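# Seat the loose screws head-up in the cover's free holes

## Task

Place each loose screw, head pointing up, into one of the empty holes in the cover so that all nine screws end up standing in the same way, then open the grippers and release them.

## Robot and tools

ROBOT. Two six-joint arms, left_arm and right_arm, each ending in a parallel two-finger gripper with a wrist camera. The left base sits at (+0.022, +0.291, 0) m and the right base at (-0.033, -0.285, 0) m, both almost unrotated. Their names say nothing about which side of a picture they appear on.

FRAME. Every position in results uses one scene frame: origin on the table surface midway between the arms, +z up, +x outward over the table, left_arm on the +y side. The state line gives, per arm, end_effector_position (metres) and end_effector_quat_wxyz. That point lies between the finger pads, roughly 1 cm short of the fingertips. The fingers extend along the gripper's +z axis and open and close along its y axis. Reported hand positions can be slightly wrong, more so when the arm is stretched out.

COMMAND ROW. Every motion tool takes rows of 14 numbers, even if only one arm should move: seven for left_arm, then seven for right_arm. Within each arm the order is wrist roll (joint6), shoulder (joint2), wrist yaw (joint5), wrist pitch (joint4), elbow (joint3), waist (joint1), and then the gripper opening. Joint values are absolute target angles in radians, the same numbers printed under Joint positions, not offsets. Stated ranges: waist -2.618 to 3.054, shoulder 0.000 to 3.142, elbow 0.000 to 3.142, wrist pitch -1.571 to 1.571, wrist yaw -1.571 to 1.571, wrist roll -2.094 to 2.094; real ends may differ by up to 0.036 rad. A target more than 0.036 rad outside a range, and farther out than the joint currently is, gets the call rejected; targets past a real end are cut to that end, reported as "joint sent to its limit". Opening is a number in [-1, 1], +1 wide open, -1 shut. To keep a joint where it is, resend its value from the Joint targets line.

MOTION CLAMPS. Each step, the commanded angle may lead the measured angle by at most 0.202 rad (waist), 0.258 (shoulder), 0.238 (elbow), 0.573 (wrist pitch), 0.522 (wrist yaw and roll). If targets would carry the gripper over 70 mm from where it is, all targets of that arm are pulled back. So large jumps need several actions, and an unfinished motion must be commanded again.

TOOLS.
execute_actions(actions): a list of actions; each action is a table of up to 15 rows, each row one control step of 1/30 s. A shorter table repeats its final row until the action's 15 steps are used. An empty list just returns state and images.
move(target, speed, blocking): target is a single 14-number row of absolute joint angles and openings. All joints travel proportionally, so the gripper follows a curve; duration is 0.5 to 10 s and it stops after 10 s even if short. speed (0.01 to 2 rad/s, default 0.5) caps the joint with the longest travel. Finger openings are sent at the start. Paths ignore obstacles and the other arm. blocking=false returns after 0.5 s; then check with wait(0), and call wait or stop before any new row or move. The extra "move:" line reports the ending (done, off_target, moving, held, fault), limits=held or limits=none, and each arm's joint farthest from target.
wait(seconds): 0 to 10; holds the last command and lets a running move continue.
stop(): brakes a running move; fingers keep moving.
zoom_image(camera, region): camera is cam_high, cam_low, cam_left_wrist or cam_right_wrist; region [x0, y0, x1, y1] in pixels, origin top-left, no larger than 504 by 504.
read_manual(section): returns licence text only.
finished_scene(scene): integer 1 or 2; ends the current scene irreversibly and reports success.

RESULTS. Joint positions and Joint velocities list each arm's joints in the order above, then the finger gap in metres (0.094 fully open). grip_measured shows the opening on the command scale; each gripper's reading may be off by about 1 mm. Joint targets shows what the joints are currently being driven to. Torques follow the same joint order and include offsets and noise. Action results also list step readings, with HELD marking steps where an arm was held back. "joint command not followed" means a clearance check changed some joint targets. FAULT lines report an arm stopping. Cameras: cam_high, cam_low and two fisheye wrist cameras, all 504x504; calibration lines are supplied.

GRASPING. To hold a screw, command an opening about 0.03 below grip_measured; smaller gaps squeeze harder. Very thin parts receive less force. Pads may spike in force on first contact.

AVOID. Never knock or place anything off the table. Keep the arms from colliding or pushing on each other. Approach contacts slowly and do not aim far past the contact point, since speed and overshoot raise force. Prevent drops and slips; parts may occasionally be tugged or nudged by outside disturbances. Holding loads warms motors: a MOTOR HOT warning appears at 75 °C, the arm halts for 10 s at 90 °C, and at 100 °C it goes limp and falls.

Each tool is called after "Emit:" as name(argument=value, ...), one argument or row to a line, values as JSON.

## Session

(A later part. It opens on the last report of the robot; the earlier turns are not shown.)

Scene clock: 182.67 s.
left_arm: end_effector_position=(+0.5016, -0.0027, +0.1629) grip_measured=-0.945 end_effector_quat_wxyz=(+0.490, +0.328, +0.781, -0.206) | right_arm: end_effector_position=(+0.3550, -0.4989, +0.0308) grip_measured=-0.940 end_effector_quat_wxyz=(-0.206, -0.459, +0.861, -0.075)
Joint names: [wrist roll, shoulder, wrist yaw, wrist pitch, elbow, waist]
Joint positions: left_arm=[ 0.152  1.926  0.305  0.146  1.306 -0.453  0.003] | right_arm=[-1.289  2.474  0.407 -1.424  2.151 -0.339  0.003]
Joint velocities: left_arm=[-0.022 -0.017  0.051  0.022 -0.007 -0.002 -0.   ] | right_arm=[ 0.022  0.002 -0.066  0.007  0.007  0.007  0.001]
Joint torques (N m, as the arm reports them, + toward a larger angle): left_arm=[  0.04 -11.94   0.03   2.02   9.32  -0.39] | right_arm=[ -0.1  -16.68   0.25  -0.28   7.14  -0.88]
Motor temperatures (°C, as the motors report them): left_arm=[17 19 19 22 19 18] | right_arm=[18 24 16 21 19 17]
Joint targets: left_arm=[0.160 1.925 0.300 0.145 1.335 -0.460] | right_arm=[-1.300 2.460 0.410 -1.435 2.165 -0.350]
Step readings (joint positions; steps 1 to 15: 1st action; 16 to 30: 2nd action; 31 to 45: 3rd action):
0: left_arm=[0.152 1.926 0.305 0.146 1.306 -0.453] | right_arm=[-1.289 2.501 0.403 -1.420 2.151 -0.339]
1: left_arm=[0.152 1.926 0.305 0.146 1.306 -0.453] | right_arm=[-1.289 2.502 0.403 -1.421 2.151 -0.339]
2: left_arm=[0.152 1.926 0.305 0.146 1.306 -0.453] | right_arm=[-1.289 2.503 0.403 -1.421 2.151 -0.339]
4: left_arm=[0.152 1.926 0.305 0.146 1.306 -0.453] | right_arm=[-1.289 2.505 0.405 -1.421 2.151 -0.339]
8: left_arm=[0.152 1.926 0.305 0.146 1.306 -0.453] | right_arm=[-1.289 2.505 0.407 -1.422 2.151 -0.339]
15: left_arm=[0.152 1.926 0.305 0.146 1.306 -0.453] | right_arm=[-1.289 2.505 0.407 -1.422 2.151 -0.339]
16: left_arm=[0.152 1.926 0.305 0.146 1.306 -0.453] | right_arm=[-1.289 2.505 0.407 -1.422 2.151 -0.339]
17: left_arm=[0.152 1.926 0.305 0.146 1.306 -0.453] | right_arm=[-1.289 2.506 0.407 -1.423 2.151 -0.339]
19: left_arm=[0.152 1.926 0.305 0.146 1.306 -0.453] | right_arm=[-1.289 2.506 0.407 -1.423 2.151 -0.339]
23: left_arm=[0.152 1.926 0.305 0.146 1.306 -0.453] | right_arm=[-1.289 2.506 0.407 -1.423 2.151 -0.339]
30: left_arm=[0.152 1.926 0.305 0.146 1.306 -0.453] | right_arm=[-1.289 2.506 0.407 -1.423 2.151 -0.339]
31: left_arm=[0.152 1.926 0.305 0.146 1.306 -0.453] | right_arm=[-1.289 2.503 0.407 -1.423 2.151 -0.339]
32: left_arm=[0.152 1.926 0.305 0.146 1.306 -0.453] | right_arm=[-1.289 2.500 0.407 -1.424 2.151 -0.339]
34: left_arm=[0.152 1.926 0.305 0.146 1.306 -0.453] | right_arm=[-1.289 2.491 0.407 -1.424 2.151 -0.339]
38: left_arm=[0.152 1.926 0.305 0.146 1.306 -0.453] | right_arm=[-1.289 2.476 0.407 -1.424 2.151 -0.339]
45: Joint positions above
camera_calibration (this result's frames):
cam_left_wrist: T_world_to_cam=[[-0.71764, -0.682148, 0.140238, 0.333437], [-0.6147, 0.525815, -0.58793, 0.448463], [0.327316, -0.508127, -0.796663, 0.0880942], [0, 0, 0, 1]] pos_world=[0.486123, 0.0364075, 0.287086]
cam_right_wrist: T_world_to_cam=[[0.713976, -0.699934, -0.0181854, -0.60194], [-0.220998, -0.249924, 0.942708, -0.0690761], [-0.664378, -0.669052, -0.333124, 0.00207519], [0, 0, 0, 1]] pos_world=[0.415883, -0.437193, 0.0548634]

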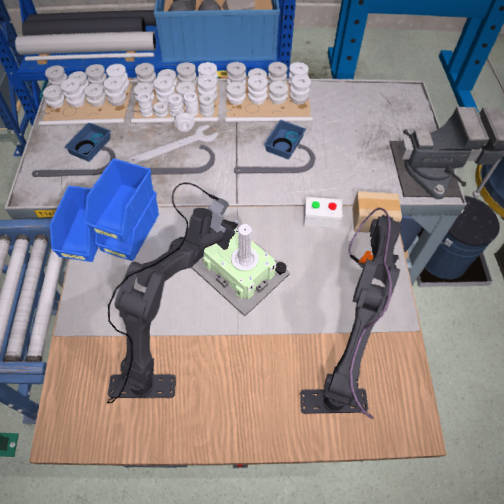

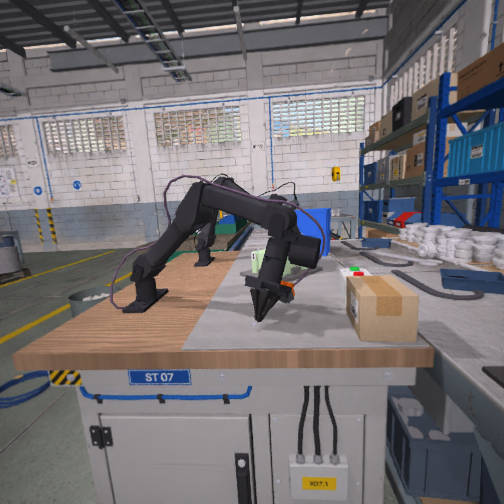

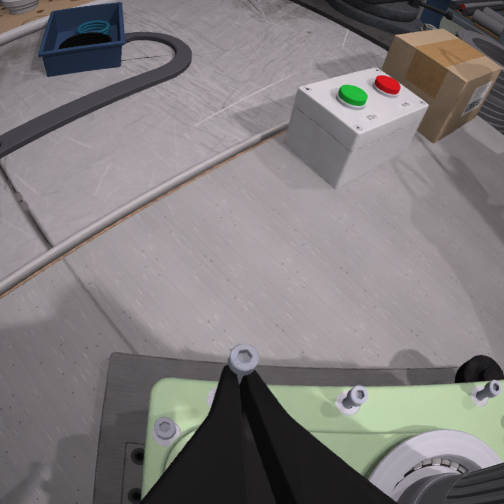

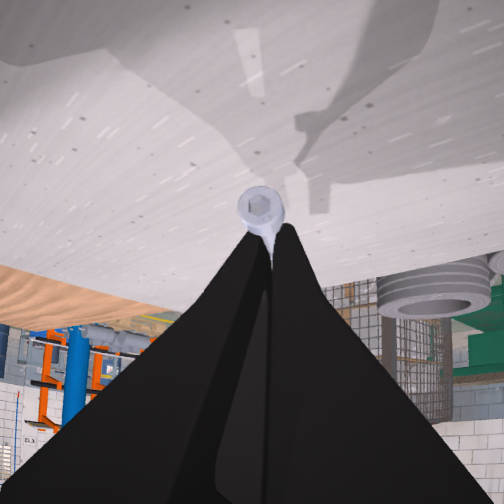

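Emit:
move(
  target=[0.16,1.925,0.3,0.145,1.335,-0.46,-0.97,-0.5,1.8,0,-0.8,1.6,-0.15,-0.965],
  speed=0.9,
)

Emit:
move(
  target=[0.16,1.95,0.3,0.145,1.335,-0.46,-0.97,0,2.0,-0.9,0.5,1.43,0.05,-0.965],
  speed=0.9,
)

Scene clock: 186.33 s.
left_arm: end_effector_position=(+0.5016, -0.0027, +0.1630) grip_measured=-0.945 end_effector_quat_wxyz=(+0.490, +0.328, +0.781, -0.206) | right_arm: end_effector_position=(+0.4282, -0.3629, +0.1754) grip_measured=-0.952 end_effector_quat_wxyz=(+0.260, -0.164, +0.946, -0.099)
Joint names: [wrist roll, shoulder, wrist yaw, wrist pitch, elbow, waist]
Joint positions: left_arm=[ 0.152  1.926  0.305  0.146  1.306 -0.453  0.003] | right_arm=[-0.513  1.811  0.015 -0.808  1.612 -0.157  0.002]
Joint velocities: left_arm=[-0.051 -0.022 -0.037 -0.022 -0.002 -0.002  0.   ] | right_arm=[ 0.007  0.007  0.066  0.037 -0.007 -0.007 -0.001]
Joint torques (N m, as the arm reports them, + toward a larger angle): left_arm=[  0.04 -11.73   0.04   1.98   9.22  -0.4 ] | right_arm=[  0.09 -11.57  -0.14   1.13   6.23   0.55]
Motor temperatures (°C, as the motors report them): left_arm=[17 19 19 22 19 18] | right_arm=[18 24 16 21 19 17]
Joint targets: left_arm=[0.160 1.925 0.300 0.145 1.335 -0.460] | right_arm=[-0.500 1.800 0.000 -0.800 1.600 -0.150]
move: off_target (left_arm); limits=none; left_arm: farthest joint: the elbow, 0.029 radians from its target (0.029 radians at the start); right_arm: farthest joint: the wrist yaw, 0.015 radians from its target (0.407 radians at the start)
camera_calibration (this result's frames):
cam_left_wrist: T_world_to_cam=[[-0.717688, -0.682124, 0.140107, 0.333485], [-0.614499, 0.525717, -0.588229, 0.448491], [0.327589, -0.50826, -0.796465, 0.087968], [0, 0, 0, 1]] pos_world=[0.486118, 0.0364099, 0.287155]
cam_right_wrist: T_world_to_cam=[[0.134667, -0.977632, 0.161555, -0.440645], [-0.963342, -0.090993, 0.252375, 0.341401], [-0.23203, -0.189619, -0.954048, 0.287645], [0, 0, 0, 1]] pos_world=[0.454968, -0.345181, 0.259454]

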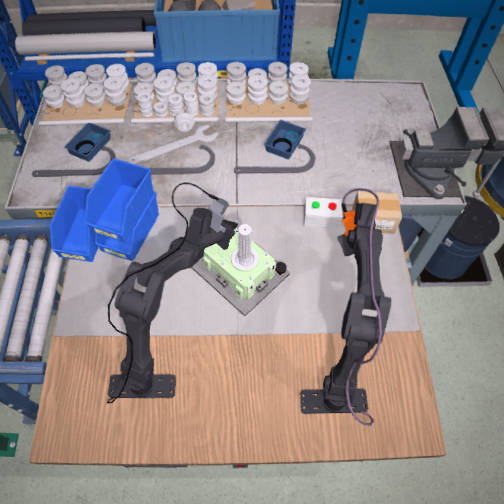

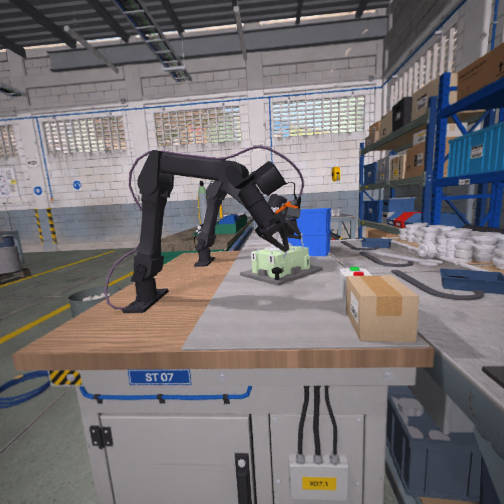

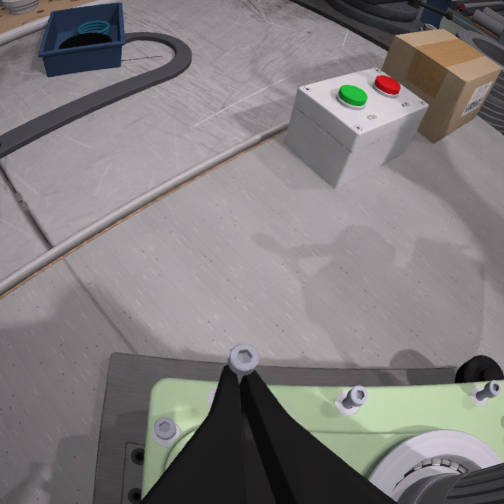

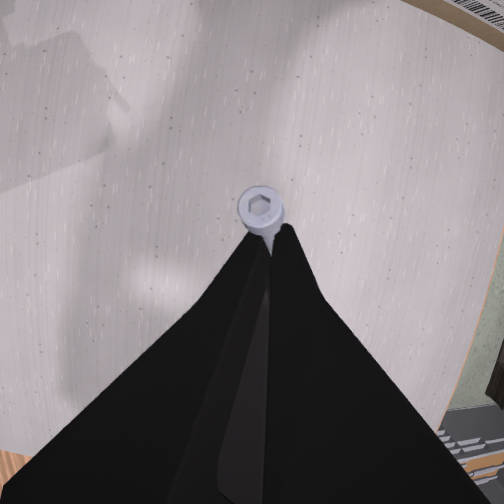

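Scene clock: 188.70 s.
left_arm: end_effector_position=(+0.5023, -0.0030, +0.1557) grip_measured=-0.945 end_effector_quat_wxyz=(+0.485, +0.328, +0.784, -0.206) | right_arm: end_effector_position=(+0.5121, -0.1265, +0.2758) grip_measured=-0.952 end_effector_quat_wxyz=(+0.619, -0.310, +0.647, +0.318)
Joint names: [wrist roll, shoulder, wrist yaw, wrist pitch, elbow, waist]
Joint positions: left_arm=[ 0.152  1.94   0.305  0.148  1.306 -0.453  0.003] | right_arm=[-0.009  1.986 -0.887  0.496  1.441  0.043  0.002]
Joint velocities: left_arm=[-0.051 -0.007 -0.007  0.022 -0.012 -0.002  0.001] | right_arm=[ 0.007 -0.012 -0.081  0.022  0.007  0.007 -0.   ]
Joint torques (N m, as the arm reports them, + toward a larger angle): left_arm=[  0.07 -11.03   0.08   2.03   9.34  -0.47] | right_arm=[  0.06 -11.38  -0.16   1.47   6.49   0.62]
Motor temperatures (°C, as the motors report them): left_arm=[17 19 19 22 19 18] | right_arm=[18 24 16 21 19 17]
Joint targets: left_arm=[0.160 1.950 0.300 0.145 1.335 -0.460] | right_arm=[0.000 2.000 -0.900 0.500 1.430 0.050]
move: off_target (left_arm); limits=none; left_arm: farthest joint: the elbow, 0.029 radians from its target (0.029 radians at the start); right_arm: farthest joint: the shoulder, 0.014 radians from its target (0.189 radians at the start)
camera_calibration (this result's frames):
cam_left_wrist: T_world_to_cam=[[-0.716129, -0.682887, 0.144304, 0.333328], [-0.620896, 0.528848, -0.578626, 0.446585], [0.318822, -0.503969, -0.802725, 0.0872036], [0, 0, 0, 1]] pos_world=[0.488186, 0.0353975, 0.280306]
cam_right_wrist: T_world_to_cam=[[0.797285, -0.56963, -0.199647, -0.425157], [-0.534033, -0.511528, -0.673163, 0.400649], [0.281329, 0.64332, -0.712034, 0.223409], [0, 0, 0, 1]] pos_world=[0.490079, -0.180963, 0.343896]

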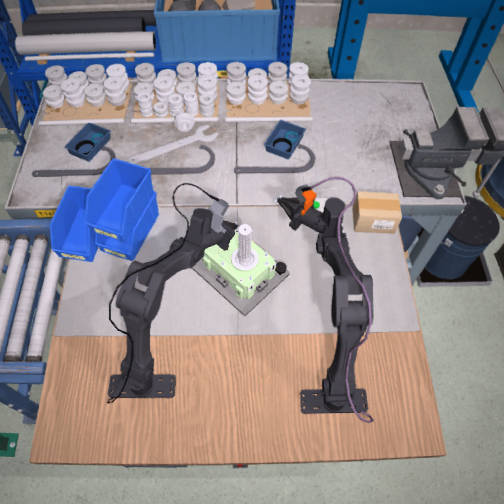

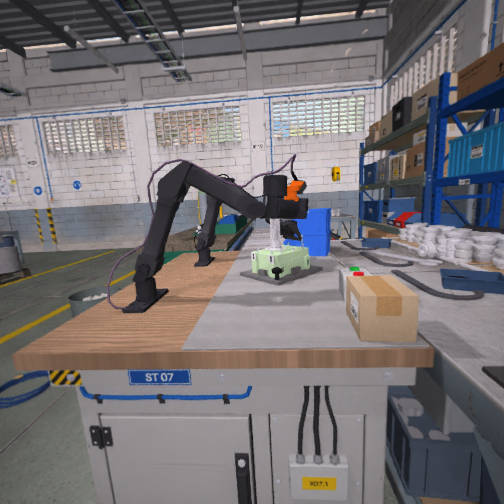

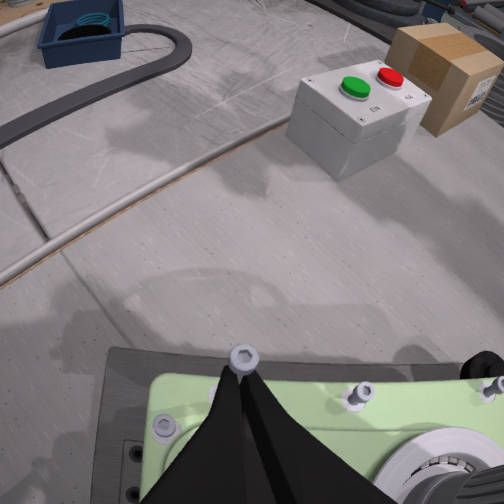

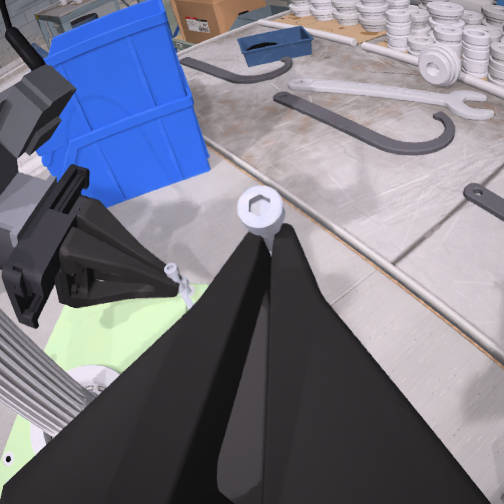

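Emit:
move(
  target=[0.16,1.95,0.3,0.145,1.335,-0.46,-0.97,0,2.2,-0.8,0.55,1.43,0.05,-0.965],
)

Emit:
zoom_image(
  camera="cam_right_wrist",
  region=[60,100,260,300],
)

Emit:
zoom_image(
  camera="cam_left_wrist",
  region=[180,330,300,450],
)

Scene clock: 190.63 s.
left_arm: end_effector_position=(+0.5023, -0.0030, +0.1557) grip_measured=-0.945 end_effector_quat_wxyz=(+0.485, +0.328, +0.784, -0.206) | right_arm: end_effector_position=(+0.5443, -0.1345, +0.1584) grip_measured=-0.952 end_effector_quat_wxyz=(+0.567, -0.260, +0.715, +0.316)
Joint names: [wrist roll, shoulder, wrist yaw, wrist pitch, elbow, waist]
Joint positions: left_arm=[ 0.152  1.94   0.305  0.148  1.306 -0.453  0.003] | right_arm=[-0.008  2.206 -0.81   0.546  1.43   0.043  0.002]
Joint velocities: left_arm=[ 0.037  0.007 -0.051  0.051 -0.017 -0.007  0.001] | right_arm=[-0.007  0.002 -0.007 -0.007 -0.012  0.007 -0.   ]
Joint torques (N m, as the arm reports them, + toward a larger angle): left_arm=[  0.07 -11.13   0.07   1.99   9.25  -0.27] | right_arm=[  0.05 -14.82  -0.03   1.55   6.89   0.59]
Motor temperatures (°C, as the motors report them): left_arm=[17 19 19 22 19 18] | right_arm=[18 24 16 21 19 17]
Joint targets: left_arm=[0.160 1.950 0.300 0.145 1.335 -0.460] | right_arm=[-0.000 2.200 -0.800 0.550 1.430 0.050]
move: off_target (left_arm); limits=none; left_arm: farthest joint: the elbow, 0.029 radians from its target (0.029 radians at the start); right_arm: farthest joint: the wrist yaw, 0.010 radians from its target (0.087 radians at the start)
camera_calibration (this result's frames):
cam_left_wrist: T_world_to_cam=[[-0.716129, -0.682887, 0.144304, 0.333328], [-0.620896, 0.528848, -0.578626, 0.446585], [0.318822, -0.503969, -0.802725, 0.0872036], [0, 0, 0, 1]] pos_world=[0.488186, 0.0353975, 0.280306]
cam_right_wrist: T_world_to_cam=[[0.703013, -0.631487, -0.327103, -0.415593], [-0.684053, -0.474618, -0.553903, 0.402438], [0.194533, 0.613157, -0.765634, 0.187571], [0, 0, 0, 1]] pos_world=[0.530968, -0.186447, 0.230581]

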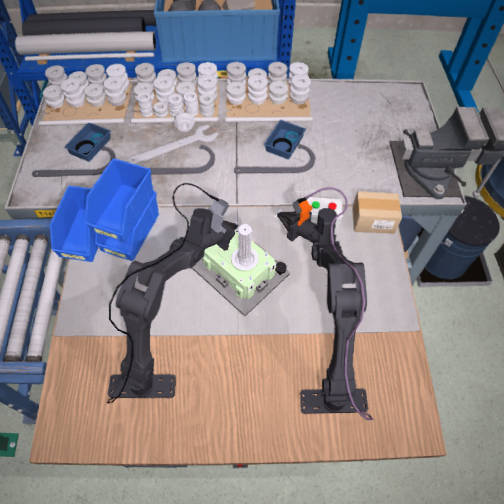

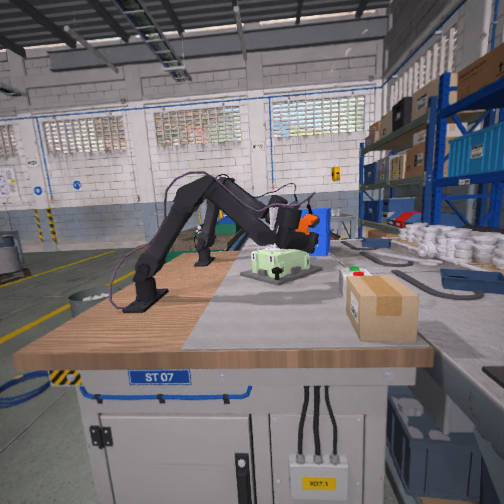

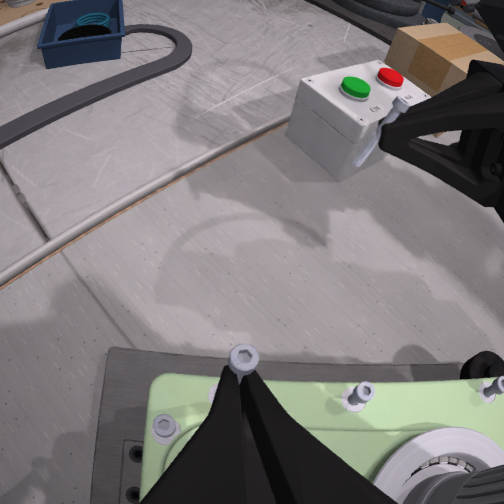

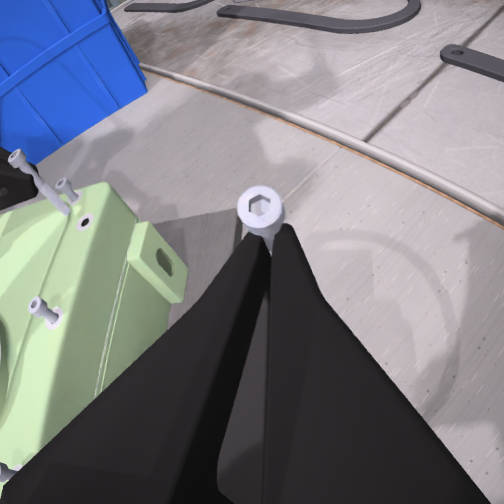

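Region (60, 100, 260, 300) of cam_right_wrist's 504x504 image, scaled by 2.520, with more detail than that image has.

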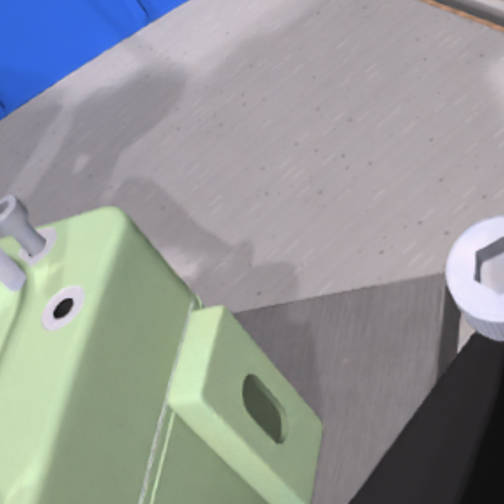

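Region (180, 330, 300, 450) of cam_left_wrist's 504x504 image, scaled by 4.200, with more detail than that image has.

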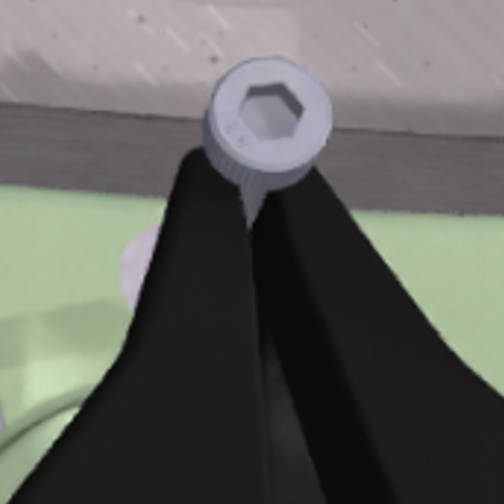

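Emit:
execute_actions(
  actions=[
    [[0.16,1.95,0.3,0.145,1.335,-0.436,-0.97,0,2.2,-0.9,0.55,1.43,0.05,-0.965]],
    [[0.16,1.962,0.3,0.145,1.335,-0.436,-0.97,0,2.2,-1.0,0.55,1.43,0.05,-0.965]],
  ],
)

Emit:
zoom_image(
  camera="cam_right_wrist",
  region=[40,150,190,300],
)

Emit:
zoom_image(
  camera="cam_left_wrist",
  region=[180,330,300,450],
)

Scene clock: 193.27 s.
left_arm: end_effector_position=(+0.5055, +0.0009, +0.1487) grip_measured=-0.945 end_effector_quat_wxyz=(+0.481, +0.325, +0.789, -0.203) | right_arm: end_effector_position=(+0.5204, -0.1160, +0.1641) grip_measured=-0.952 end_effector_quat_wxyz=(+0.543, -0.308, +0.684, +0.377)
Joint names: [wrist roll, shoulder, wrist yaw, wrist pitch, elbow, waist]
Joint positions: left_arm=[ 0.152  1.954  0.305  0.15   1.306 -0.444  0.003] | right_arm=[-0.007  2.206 -0.981  0.547  1.43   0.043  0.002]
Joint velocities: left_arm=[-0.037 -0.002 -0.022  0.051  0.012  0.002 -0.   ] | right_arm=[-0.037  0.002 -0.081 -0.051  0.017 -0.002 -0.   ]
Joint torques (N m, as the arm reports them, + toward a larger angle): left_arm=[  0.06 -11.45   0.01   1.95   9.28   0.5 ] | right_arm=[  0.03 -14.68  -0.27   1.46   6.78   0.62]
Motor temperatures (°C, as the motors report them): left_arm=[17 19 19 22 19 18] | right_arm=[18 24 16 22 19 17]
Joint targets: left_arm=[0.160 1.962 0.300 0.145 1.335 -0.436] | right_arm=[0.000 2.200 -1.000 0.550 1.430 0.050]
Step readings (joint positions; steps 1 to 15: 1st action; 16 to 30: 2nd action):
0: left_arm=[0.152 1.940 0.305 0.148 1.306 -0.453] | right_arm=[-0.008 2.206 -0.809 0.546 1.430 0.043]
1: left_arm=[0.152 1.940 0.305 0.148 1.306 -0.453] | right_arm=[-0.008 2.206 -0.819 0.546 1.430 0.043]
2: left_arm=[0.152 1.940 0.305 0.148 1.306 -0.452] | right_arm=[-0.008 2.206 -0.832 0.546 1.430 0.043]
4: left_arm=[0.152 1.940 0.305 0.148 1.306 -0.449] | right_arm=[-0.008 2.206 -0.852 0.546 1.430 0.043]
8: left_arm=[0.152 1.940 0.305 0.148 1.306 -0.444] | right_arm=[-0.008 2.206 -0.872 0.546 1.430 0.043]
15: left_arm=[0.152 1.940 0.305 0.148 1.306 -0.444] | right_arm=[-0.008 2.206 -0.882 0.546 1.430 0.043]
16: left_arm=[0.152 1.941 0.305 0.148 1.306 -0.444] | right_arm=[-0.007 2.206 -0.896 0.547 1.430 0.043]
17: left_arm=[0.152 1.942 0.305 0.150 1.306 -0.444] | right_arm=[-0.007 2.206 -0.914 0.547 1.430 0.043]
19: left_arm=[0.152 1.947 0.305 0.150 1.306 -0.444] | right_arm=[-0.007 2.206 -0.941 0.547 1.430 0.043]
23: left_arm=[0.152 1.953 0.305 0.150 1.306 -0.444] | right_arm=[-0.007 2.206 -0.967 0.547 1.430 0.043]
30: Joint positions above
camera_calibration (this result's frames):
cam_left_wrist: T_world_to_cam=[[-0.70833, -0.690153, 0.14818, 0.334853], [-0.631766, 0.526192, -0.569205, 0.446497], [0.314867, -0.4968, -0.808733, 0.0854261], [0, 0, 0, 1]] pos_world=[0.49237, 0.0385962, 0.273617]
cam_right_wrist: T_world_to_cam=[[0.797306, -0.492211, -0.349329, -0.414534], [-0.597273, -0.559991, -0.574173, 0.346302], [0.0869932, 0.666437, -0.740469, 0.243243], [0, 0, 0, 1]] pos_world=[0.516187, -0.172218, 0.234143]

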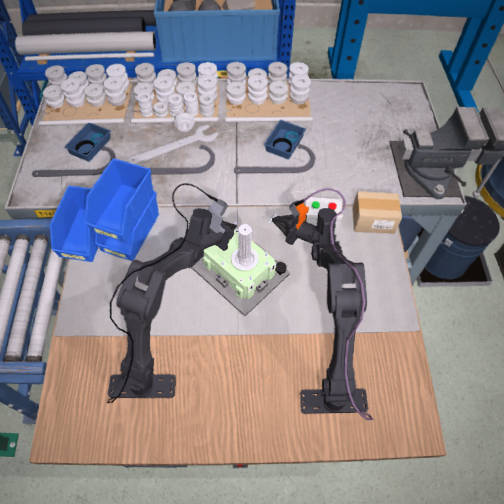

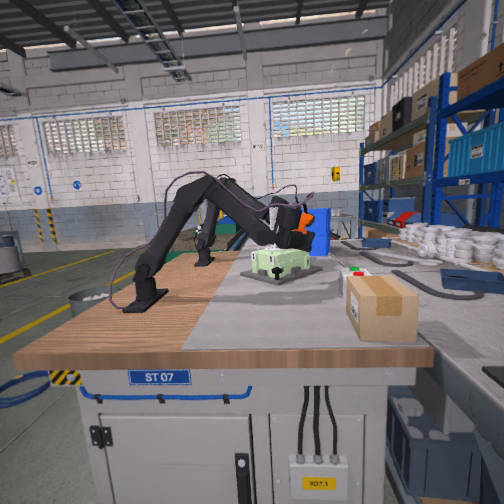

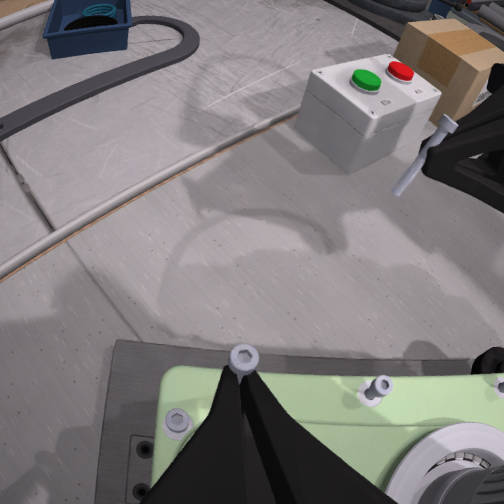

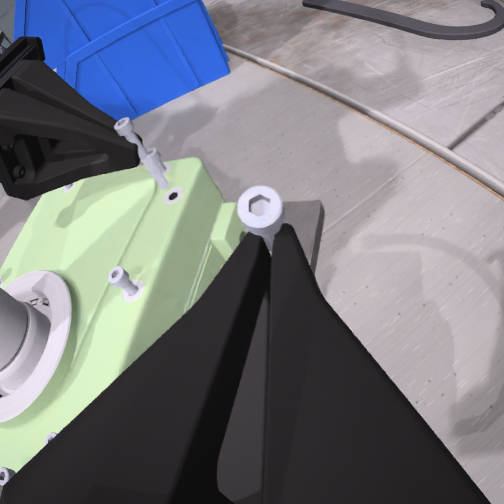

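Region (40, 150, 190, 300) of cam_right_wrist's 504x504 image, scaled by 3.360, with more detail than that image has.

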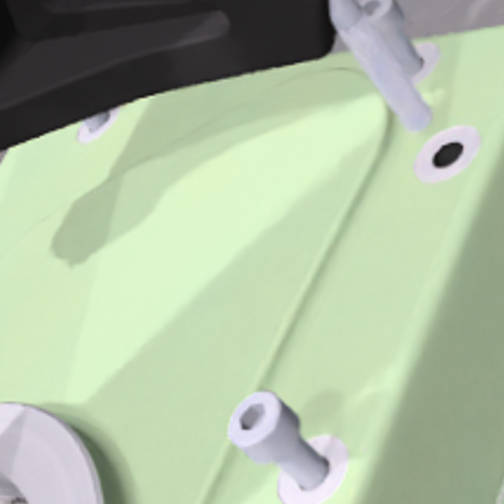

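Region (180, 330, 300, 450) of cam_left_wrist's 504x504 image, scaled by 4.200, with more detail than that image has.

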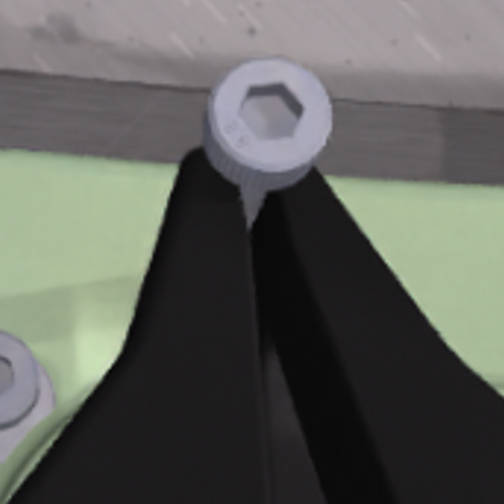

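Emit:
execute_actions(
  actions=[
    [[0.16,1.972,0.3,0.145,1.335,-0.436,-0.97,0,2.2,-1.0,0.55,1.43,0.05,-0.965]],
  ],
)

Emit:
zoom_image(
  camera="cam_right_wrist",
  region=[110,110,220,220],
)

Scene clock: 195.07 s.
left_arm: end_effector_position=(+0.5055, +0.0009, +0.1487) grip_measured=-0.945 end_effector_quat_wxyz=(+0.481, +0.325, +0.789, -0.203) | right_arm: end_effector_position=(+0.5199, -0.1157, +0.1642) grip_measured=-0.952 end_effector_quat_wxyz=(+0.543, -0.309, +0.684, +0.378)
Joint names: [wrist roll, shoulder, wrist yaw, wrist pitch, elbow, waist]
Joint positions: left_arm=[ 0.152  1.954  0.305  0.15   1.306 -0.444  0.003] | right_arm=[-0.007  2.206 -0.985  0.547  1.43   0.043  0.002]
Joint velocities: left_arm=[ 0.022  0.007  0.022  0.051 -0.002 -0.012 -0.001] | right_arm=[-0.007  0.007  0.007  0.066 -0.017  0.002 -0.   ]
Joint torques (N m, as the arm reports them, + toward a larger angle): left_arm=[  0.08 -10.76   0.06   1.96   9.3    0.58] | right_arm=[  0.04 -14.67  -0.27   1.45   6.81   0.61]
Motor temperatures (°C, as the motors report them): left_arm=[17 19 19 22 19 18] | right_arm=[18 24 16 22 19 17]
Joint targets: left_arm=[0.160 1.972 0.300 0.145 1.335 -0.436] | right_arm=[-0.000 2.200 -1.000 0.550 1.430 0.050]
Step readings (joint positions):
0: left_arm=[0.152 1.954 0.305 0.150 1.306 -0.444] | right_arm=[-0.007 2.206 -0.985 0.547 1.430 0.043]
1: left_arm=[0.152 1.954 0.305 0.150 1.306 -0.444] | right_arm=[-0.007 2.206 -0.985 0.547 1.430 0.043]
2: left_arm=[0.152 1.954 0.305 0.150 1.306 -0.444] | right_arm=[-0.007 2.206 -0.985 0.547 1.430 0.043]
4: left_arm=[0.152 1.954 0.305 0.150 1.306 -0.444] | right_arm=[-0.007 2.206 -0.985 0.547 1.430 0.043]
8: left_arm=[0.152 1.954 0.305 0.150 1.306 -0.444] | right_arm=[-0.007 2.206 -0.985 0.547 1.430 0.043]
15: Joint positions above
camera_calibration (this result's frames):
cam_left_wrist: T_world_to_cam=[[-0.70833, -0.690153, 0.14818, 0.334853], [-0.631766, 0.526192, -0.569205, 0.446497], [0.314867, -0.4968, -0.808733, 0.0854261], [0, 0, 0, 1]] pos_world=[0.49237, 0.0385962, 0.273617]
cam_right_wrist: T_world_to_cam=[[0.798938, -0.489271, -0.349733, -0.414372], [-0.595414, -0.561539, -0.574593, 0.345169], [0.084743, 0.667299, -0.739953, 0.244344], [0, 0, 0, 1]] pos_world=[0.515869, -0.171965, 0.234215]

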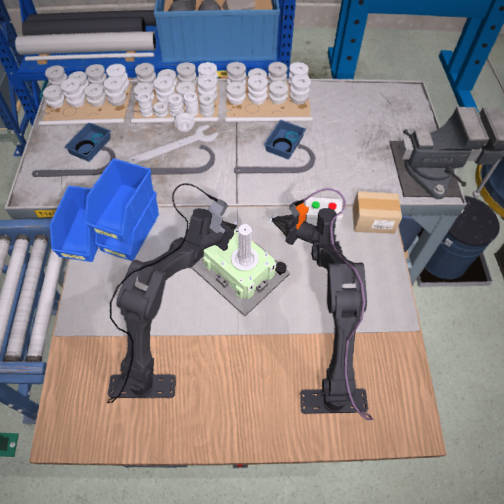

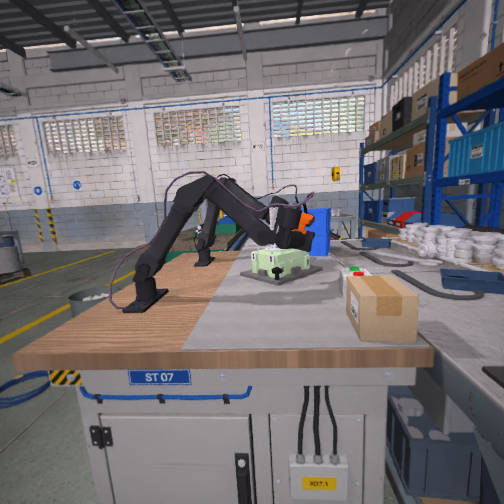

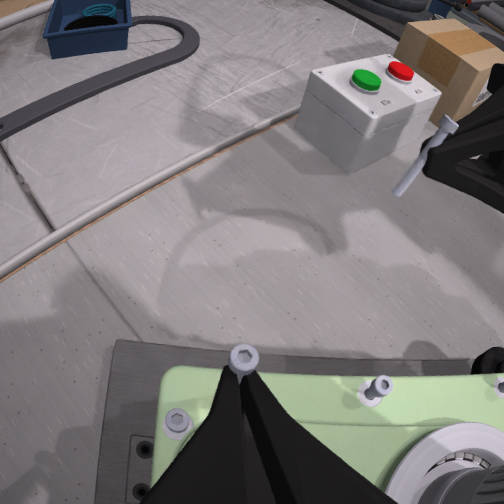

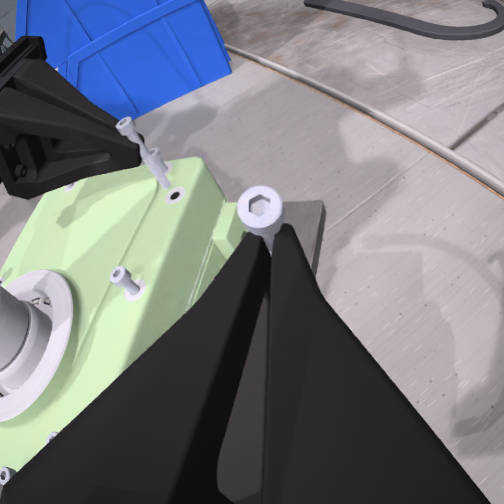

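Region (110, 110, 220, 220) of cam_right_wrist's 504x504 image, scaled by 4.582, with more detail than that image has.

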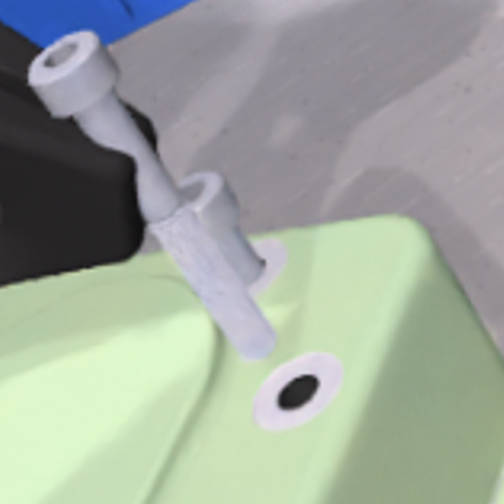

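Emit:
execute_actions(
  actions=[
    [[0.16,1.955,0.3,0.145,1.335,-0.436,-0.97,0,2.2,-1.0,0.55,1.43,0.05,-0.965],[0.16,1.955,0.3,0.145,1.335,-0.436,-0.97,0,2.2,-1.0,0.55,1.43,0.05,-0.965],[0.16,1.955,0.3,0.145,1.335,-0.436,-0.97,0,2.2,-1.0,0.55,1.43,0.05,-0.965],[0.16,1.977,0.3,0.145,1.335,-0.436,-0.97,0,2.2,-1.0,0.55,1.43,0.05,-0.965]],
  ],
)

Emit:
zoom_image(
  camera="cam_right_wrist",
  region=[110,110,220,220],
)

Scene clock: 197.60 s.
left_arm: end_effector_position=(+0.5067, +0.0003, +0.1444) grip_measured=-0.945 end_effector_quat_wxyz=(+0.479, +0.325, +0.790, -0.203) | right_arm: end_effector_position=(+0.5199, -0.1157, +0.1642) grip_measured=-0.952 end_effector_quat_wxyz=(+0.543, -0.309, +0.684, +0.378)
Joint names: [wrist roll, shoulder, wrist yaw, wrist pitch, elbow, waist]
Joint positions: left_arm=[ 0.153  1.966  0.305  0.154  1.309 -0.444  0.003] | right_arm=[-0.007  2.206 -0.985  0.547  1.43   0.043  0.002]
Joint velocities: left_arm=[-0.037 -0.017  0.007  0.007 -0.007 -0.002 -0.   ] | right_arm=[-0.022 -0.002 -0.022  0.022 -0.012  0.002  0.   ]
Joint torques (N m, as the arm reports them, + toward a larger angle): left_arm=[  0.03 -11.26   0.03   1.88   9.     0.47] | right_arm=[  0.04 -14.66  -0.27   1.45   6.79   0.55]
Motor temperatures (°C, as the motors report them): left_arm=[17 19 19 22 19 18] | right_arm=[18 24 16 22 19 17]
Joint targets: left_arm=[0.160 1.977 0.300 0.145 1.335 -0.436] | right_arm=[0.000 2.200 -1.000 0.550 1.430 0.050]
Step readings (joint positions):
0: left_arm=[0.152 1.954 0.305 0.150 1.306 -0.444] | right_arm=[-0.007 2.206 -0.985 0.547 1.430 0.043]
1: left_arm=[0.152 1.954 0.305 0.150 1.306 -0.444] | right_arm=[-0.007 2.206 -0.985 0.547 1.430 0.043]
2: left_arm=[0.152 1.954 0.305 0.150 1.306 -0.444] | right_arm=[-0.007 2.206 -0.985 0.547 1.430 0.043]
4: left_arm=[0.152 1.955 0.305 0.150 1.306 -0.444] | right_arm=[-0.007 2.206 -0.985 0.547 1.430 0.043]
8: left_arm=[0.153 1.963 0.305 0.154 1.306 -0.444] | right_arm=[-0.007 2.206 -0.985 0.547 1.430 0.043]
15: Joint positions above
camera_calibration (this result's frames):
cam_left_wrist: T_world_to_cam=[[-0.708039, -0.690123, 0.149705, 0.335536], [-0.633943, 0.527771, -0.565309, 0.445677], [0.311123, -0.495166, -0.81118, 0.0834654], [0, 0, 0, 1]] pos_world=[0.494138, 0.0376747, 0.26942]
cam_right_wrist: T_world_to_cam=[[0.798938, -0.489271, -0.349733, -0.414372], [-0.595414, -0.561539, -0.574593, 0.345169], [0.084743, 0.667299, -0.739953, 0.244344], [0, 0, 0, 1]] pos_world=[0.515869, -0.171965, 0.234215]

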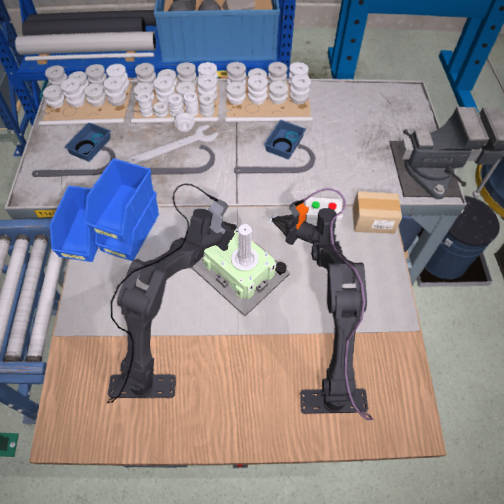

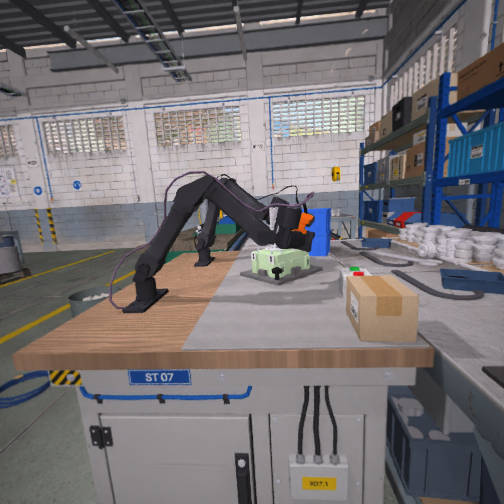

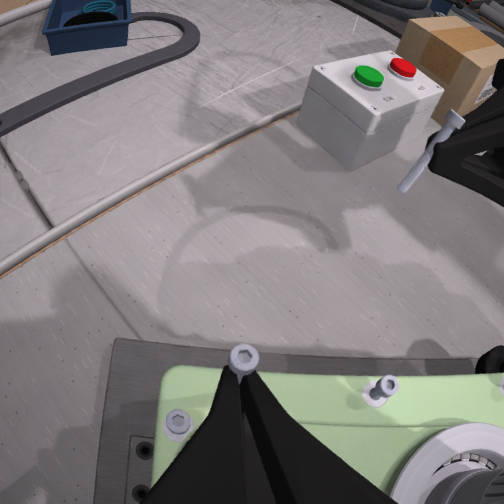

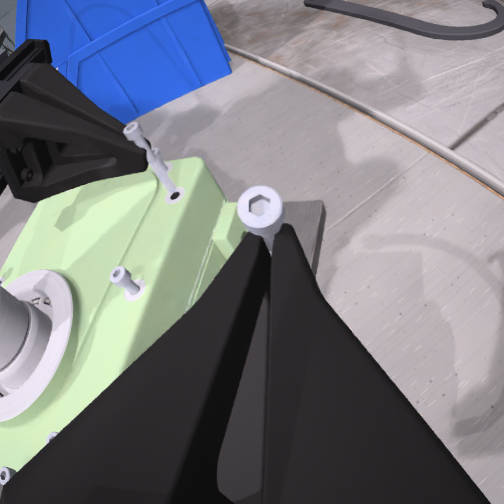

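Region (110, 110, 220, 220) of cam_right_wrist's 504x504 image, scaled by 4.582, with more detail than that image has.

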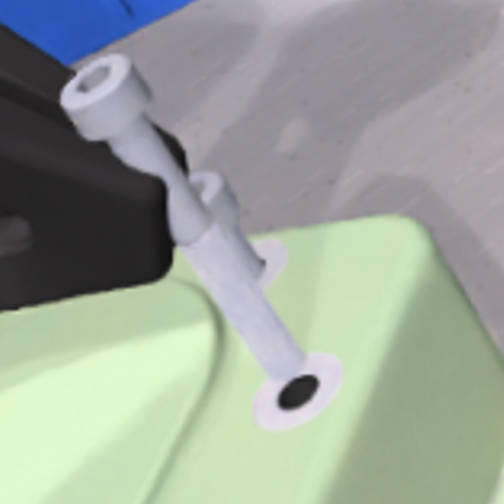

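Emit:
execute_actions(
  actions=[
    [[0.16,1.94,0.3,0.145,1.335,-0.444,-0.97,0,2.2,-1.0,0.55,1.43,0.05,-0.965]],
    [[0.16,1.96,0.3,0.145,1.335,-0.458,-0.97,0,2.2,-1.0,0.55,1.43,0.05,-0.965]],
  ],
)

Emit:
zoom_image(
  camera="cam_right_wrist",
  region=[110,110,220,220],
)

Scene clock: 199.87 s.
left_arm: end_effector_position=(+0.5067, +0.0003, +0.1444) grip_measured=-0.945 end_effector_quat_wxyz=(+0.479, +0.325, +0.790, -0.203) | right_arm: end_effector_position=(+0.5199, -0.1157, +0.1642) grip_measured=-0.952 end_effector_quat_wxyz=(+0.543, -0.309, +0.684, +0.378)
Joint names: [wrist roll, shoulder, wrist yaw, wrist pitch, elbow, waist]
Joint positions: left_arm=[ 0.153  1.966  0.305  0.154  1.309 -0.444  0.003] | right_arm=[-0.007  2.206 -0.985  0.547  1.43   0.043  0.002]
Joint velocities: left_arm=[ 0.066  0.002  0.007 -0.022 -0.012  0.002 -0.   ] | right_arm=[-0.095 -0.007 -0.022  0.022 -0.007 -0.012  0.   ]
Joint torques (N m, as the arm reports them, + toward a larger angle): left_arm=[  0.05 -12.49   0.11   1.9    8.98  -0.9 ] | right_arm=[  0.05 -14.69  -0.26   1.44   6.83   0.57]
Motor temperatures (°C, as the motors report them): left_arm=[17 19 19 22 19 18] | right_arm=[18 25 16 23 19 17]
Joint targets: left_arm=[0.160 1.960 0.300 0.145 1.335 -0.458] | right_arm=[0.000 2.200 -1.000 0.550 1.430 0.050]
Step readings (joint positions; steps 1 to 15: 1st action; 16 to 30: 2nd action):
0: left_arm=[0.153 1.966 0.305 0.154 1.309 -0.444] | right_arm=[-0.007 2.206 -0.985 0.547 1.430 0.043]
1: left_arm=[0.153 1.966 0.305 0.154 1.309 -0.444] | right_arm=[-0.007 2.206 -0.985 0.547 1.430 0.043]
2: left_arm=[0.153 1.966 0.305 0.154 1.309 -0.444] | right_arm=[-0.007 2.206 -0.985 0.547 1.430 0.043]
4: left_arm=[0.153 1.966 0.305 0.154 1.309 -0.444] | right_arm=[-0.007 2.206 -0.985 0.547 1.430 0.043]
8: left_arm=[0.153 1.966 0.305 0.154 1.309 -0.444] | right_arm=[-0.007 2.206 -0.985 0.547 1.430 0.043]
15: left_arm=[0.153 1.966 0.305 0.154 1.309 -0.444] | right_arm=[-0.007 2.206 -0.985 0.547 1.430 0.043]
16: left_arm=[0.153 1.966 0.305 0.154 1.309 -0.444] | right_arm=[-0.007 2.206 -0.985 0.547 1.430 0.043]
17: left_arm=[0.153 1.966 0.305 0.154 1.309 -0.444] | right_arm=[-0.007 2.206 -0.985 0.547 1.430 0.043]
19: left_arm=[0.153 1.966 0.305 0.154 1.309 -0.444] | right_arm=[-0.007 2.206 -0.985 0.547 1.430 0.043]
23: left_arm=[0.153 1.966 0.305 0.154 1.309 -0.444] | right_arm=[-0.007 2.206 -0.985 0.547 1.430 0.043]
30: Joint positions above
camera_calibration (this result's frames):
cam_left_wrist: T_world_to_cam=[[-0.708039, -0.690123, 0.149705, 0.335536], [-0.633943, 0.527771, -0.565309, 0.445677], [0.311123, -0.495166, -0.81118, 0.0834654], [0, 0, 0, 1]] pos_world=[0.494138, 0.0376747, 0.26942]
cam_right_wrist: T_world_to_cam=[[0.798938, -0.489271, -0.349733, -0.414372], [-0.595414, -0.561539, -0.574593, 0.345169], [0.084743, 0.667299, -0.739953, 0.244344], [0, 0, 0, 1]] pos_world=[0.515869, -0.171965, 0.234215]

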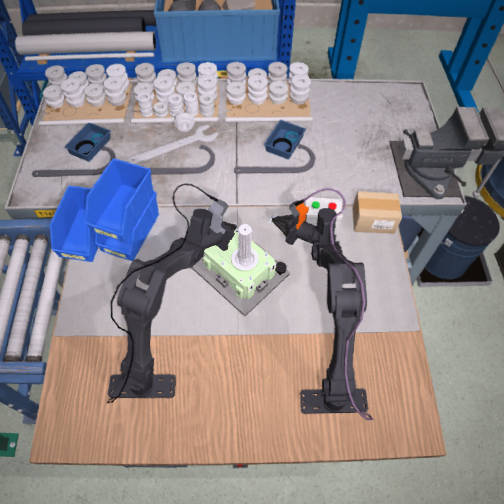

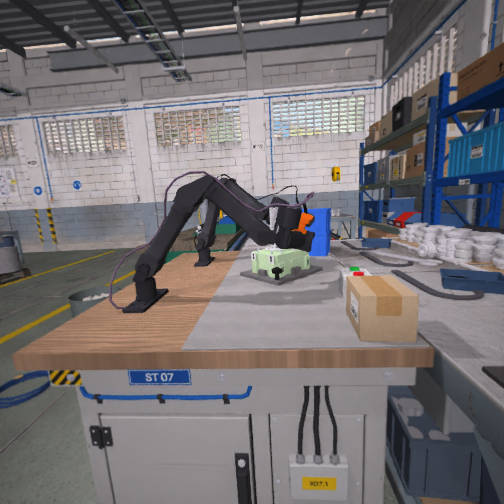

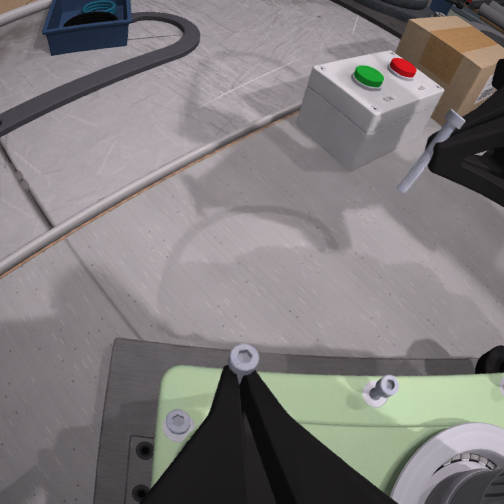

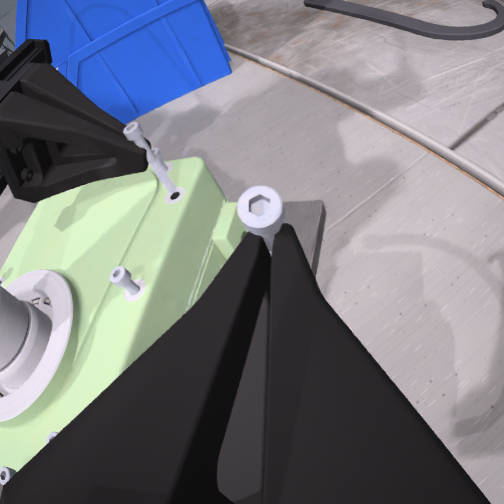

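Region (110, 110, 220, 220) of cam_right_wrist's 504x504 image, scaled by 4.582, with more detail than that image has.

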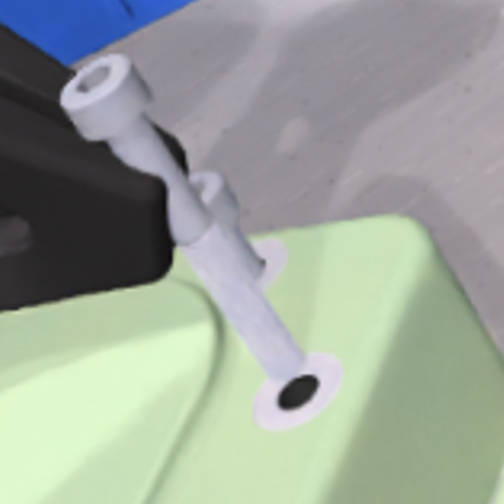

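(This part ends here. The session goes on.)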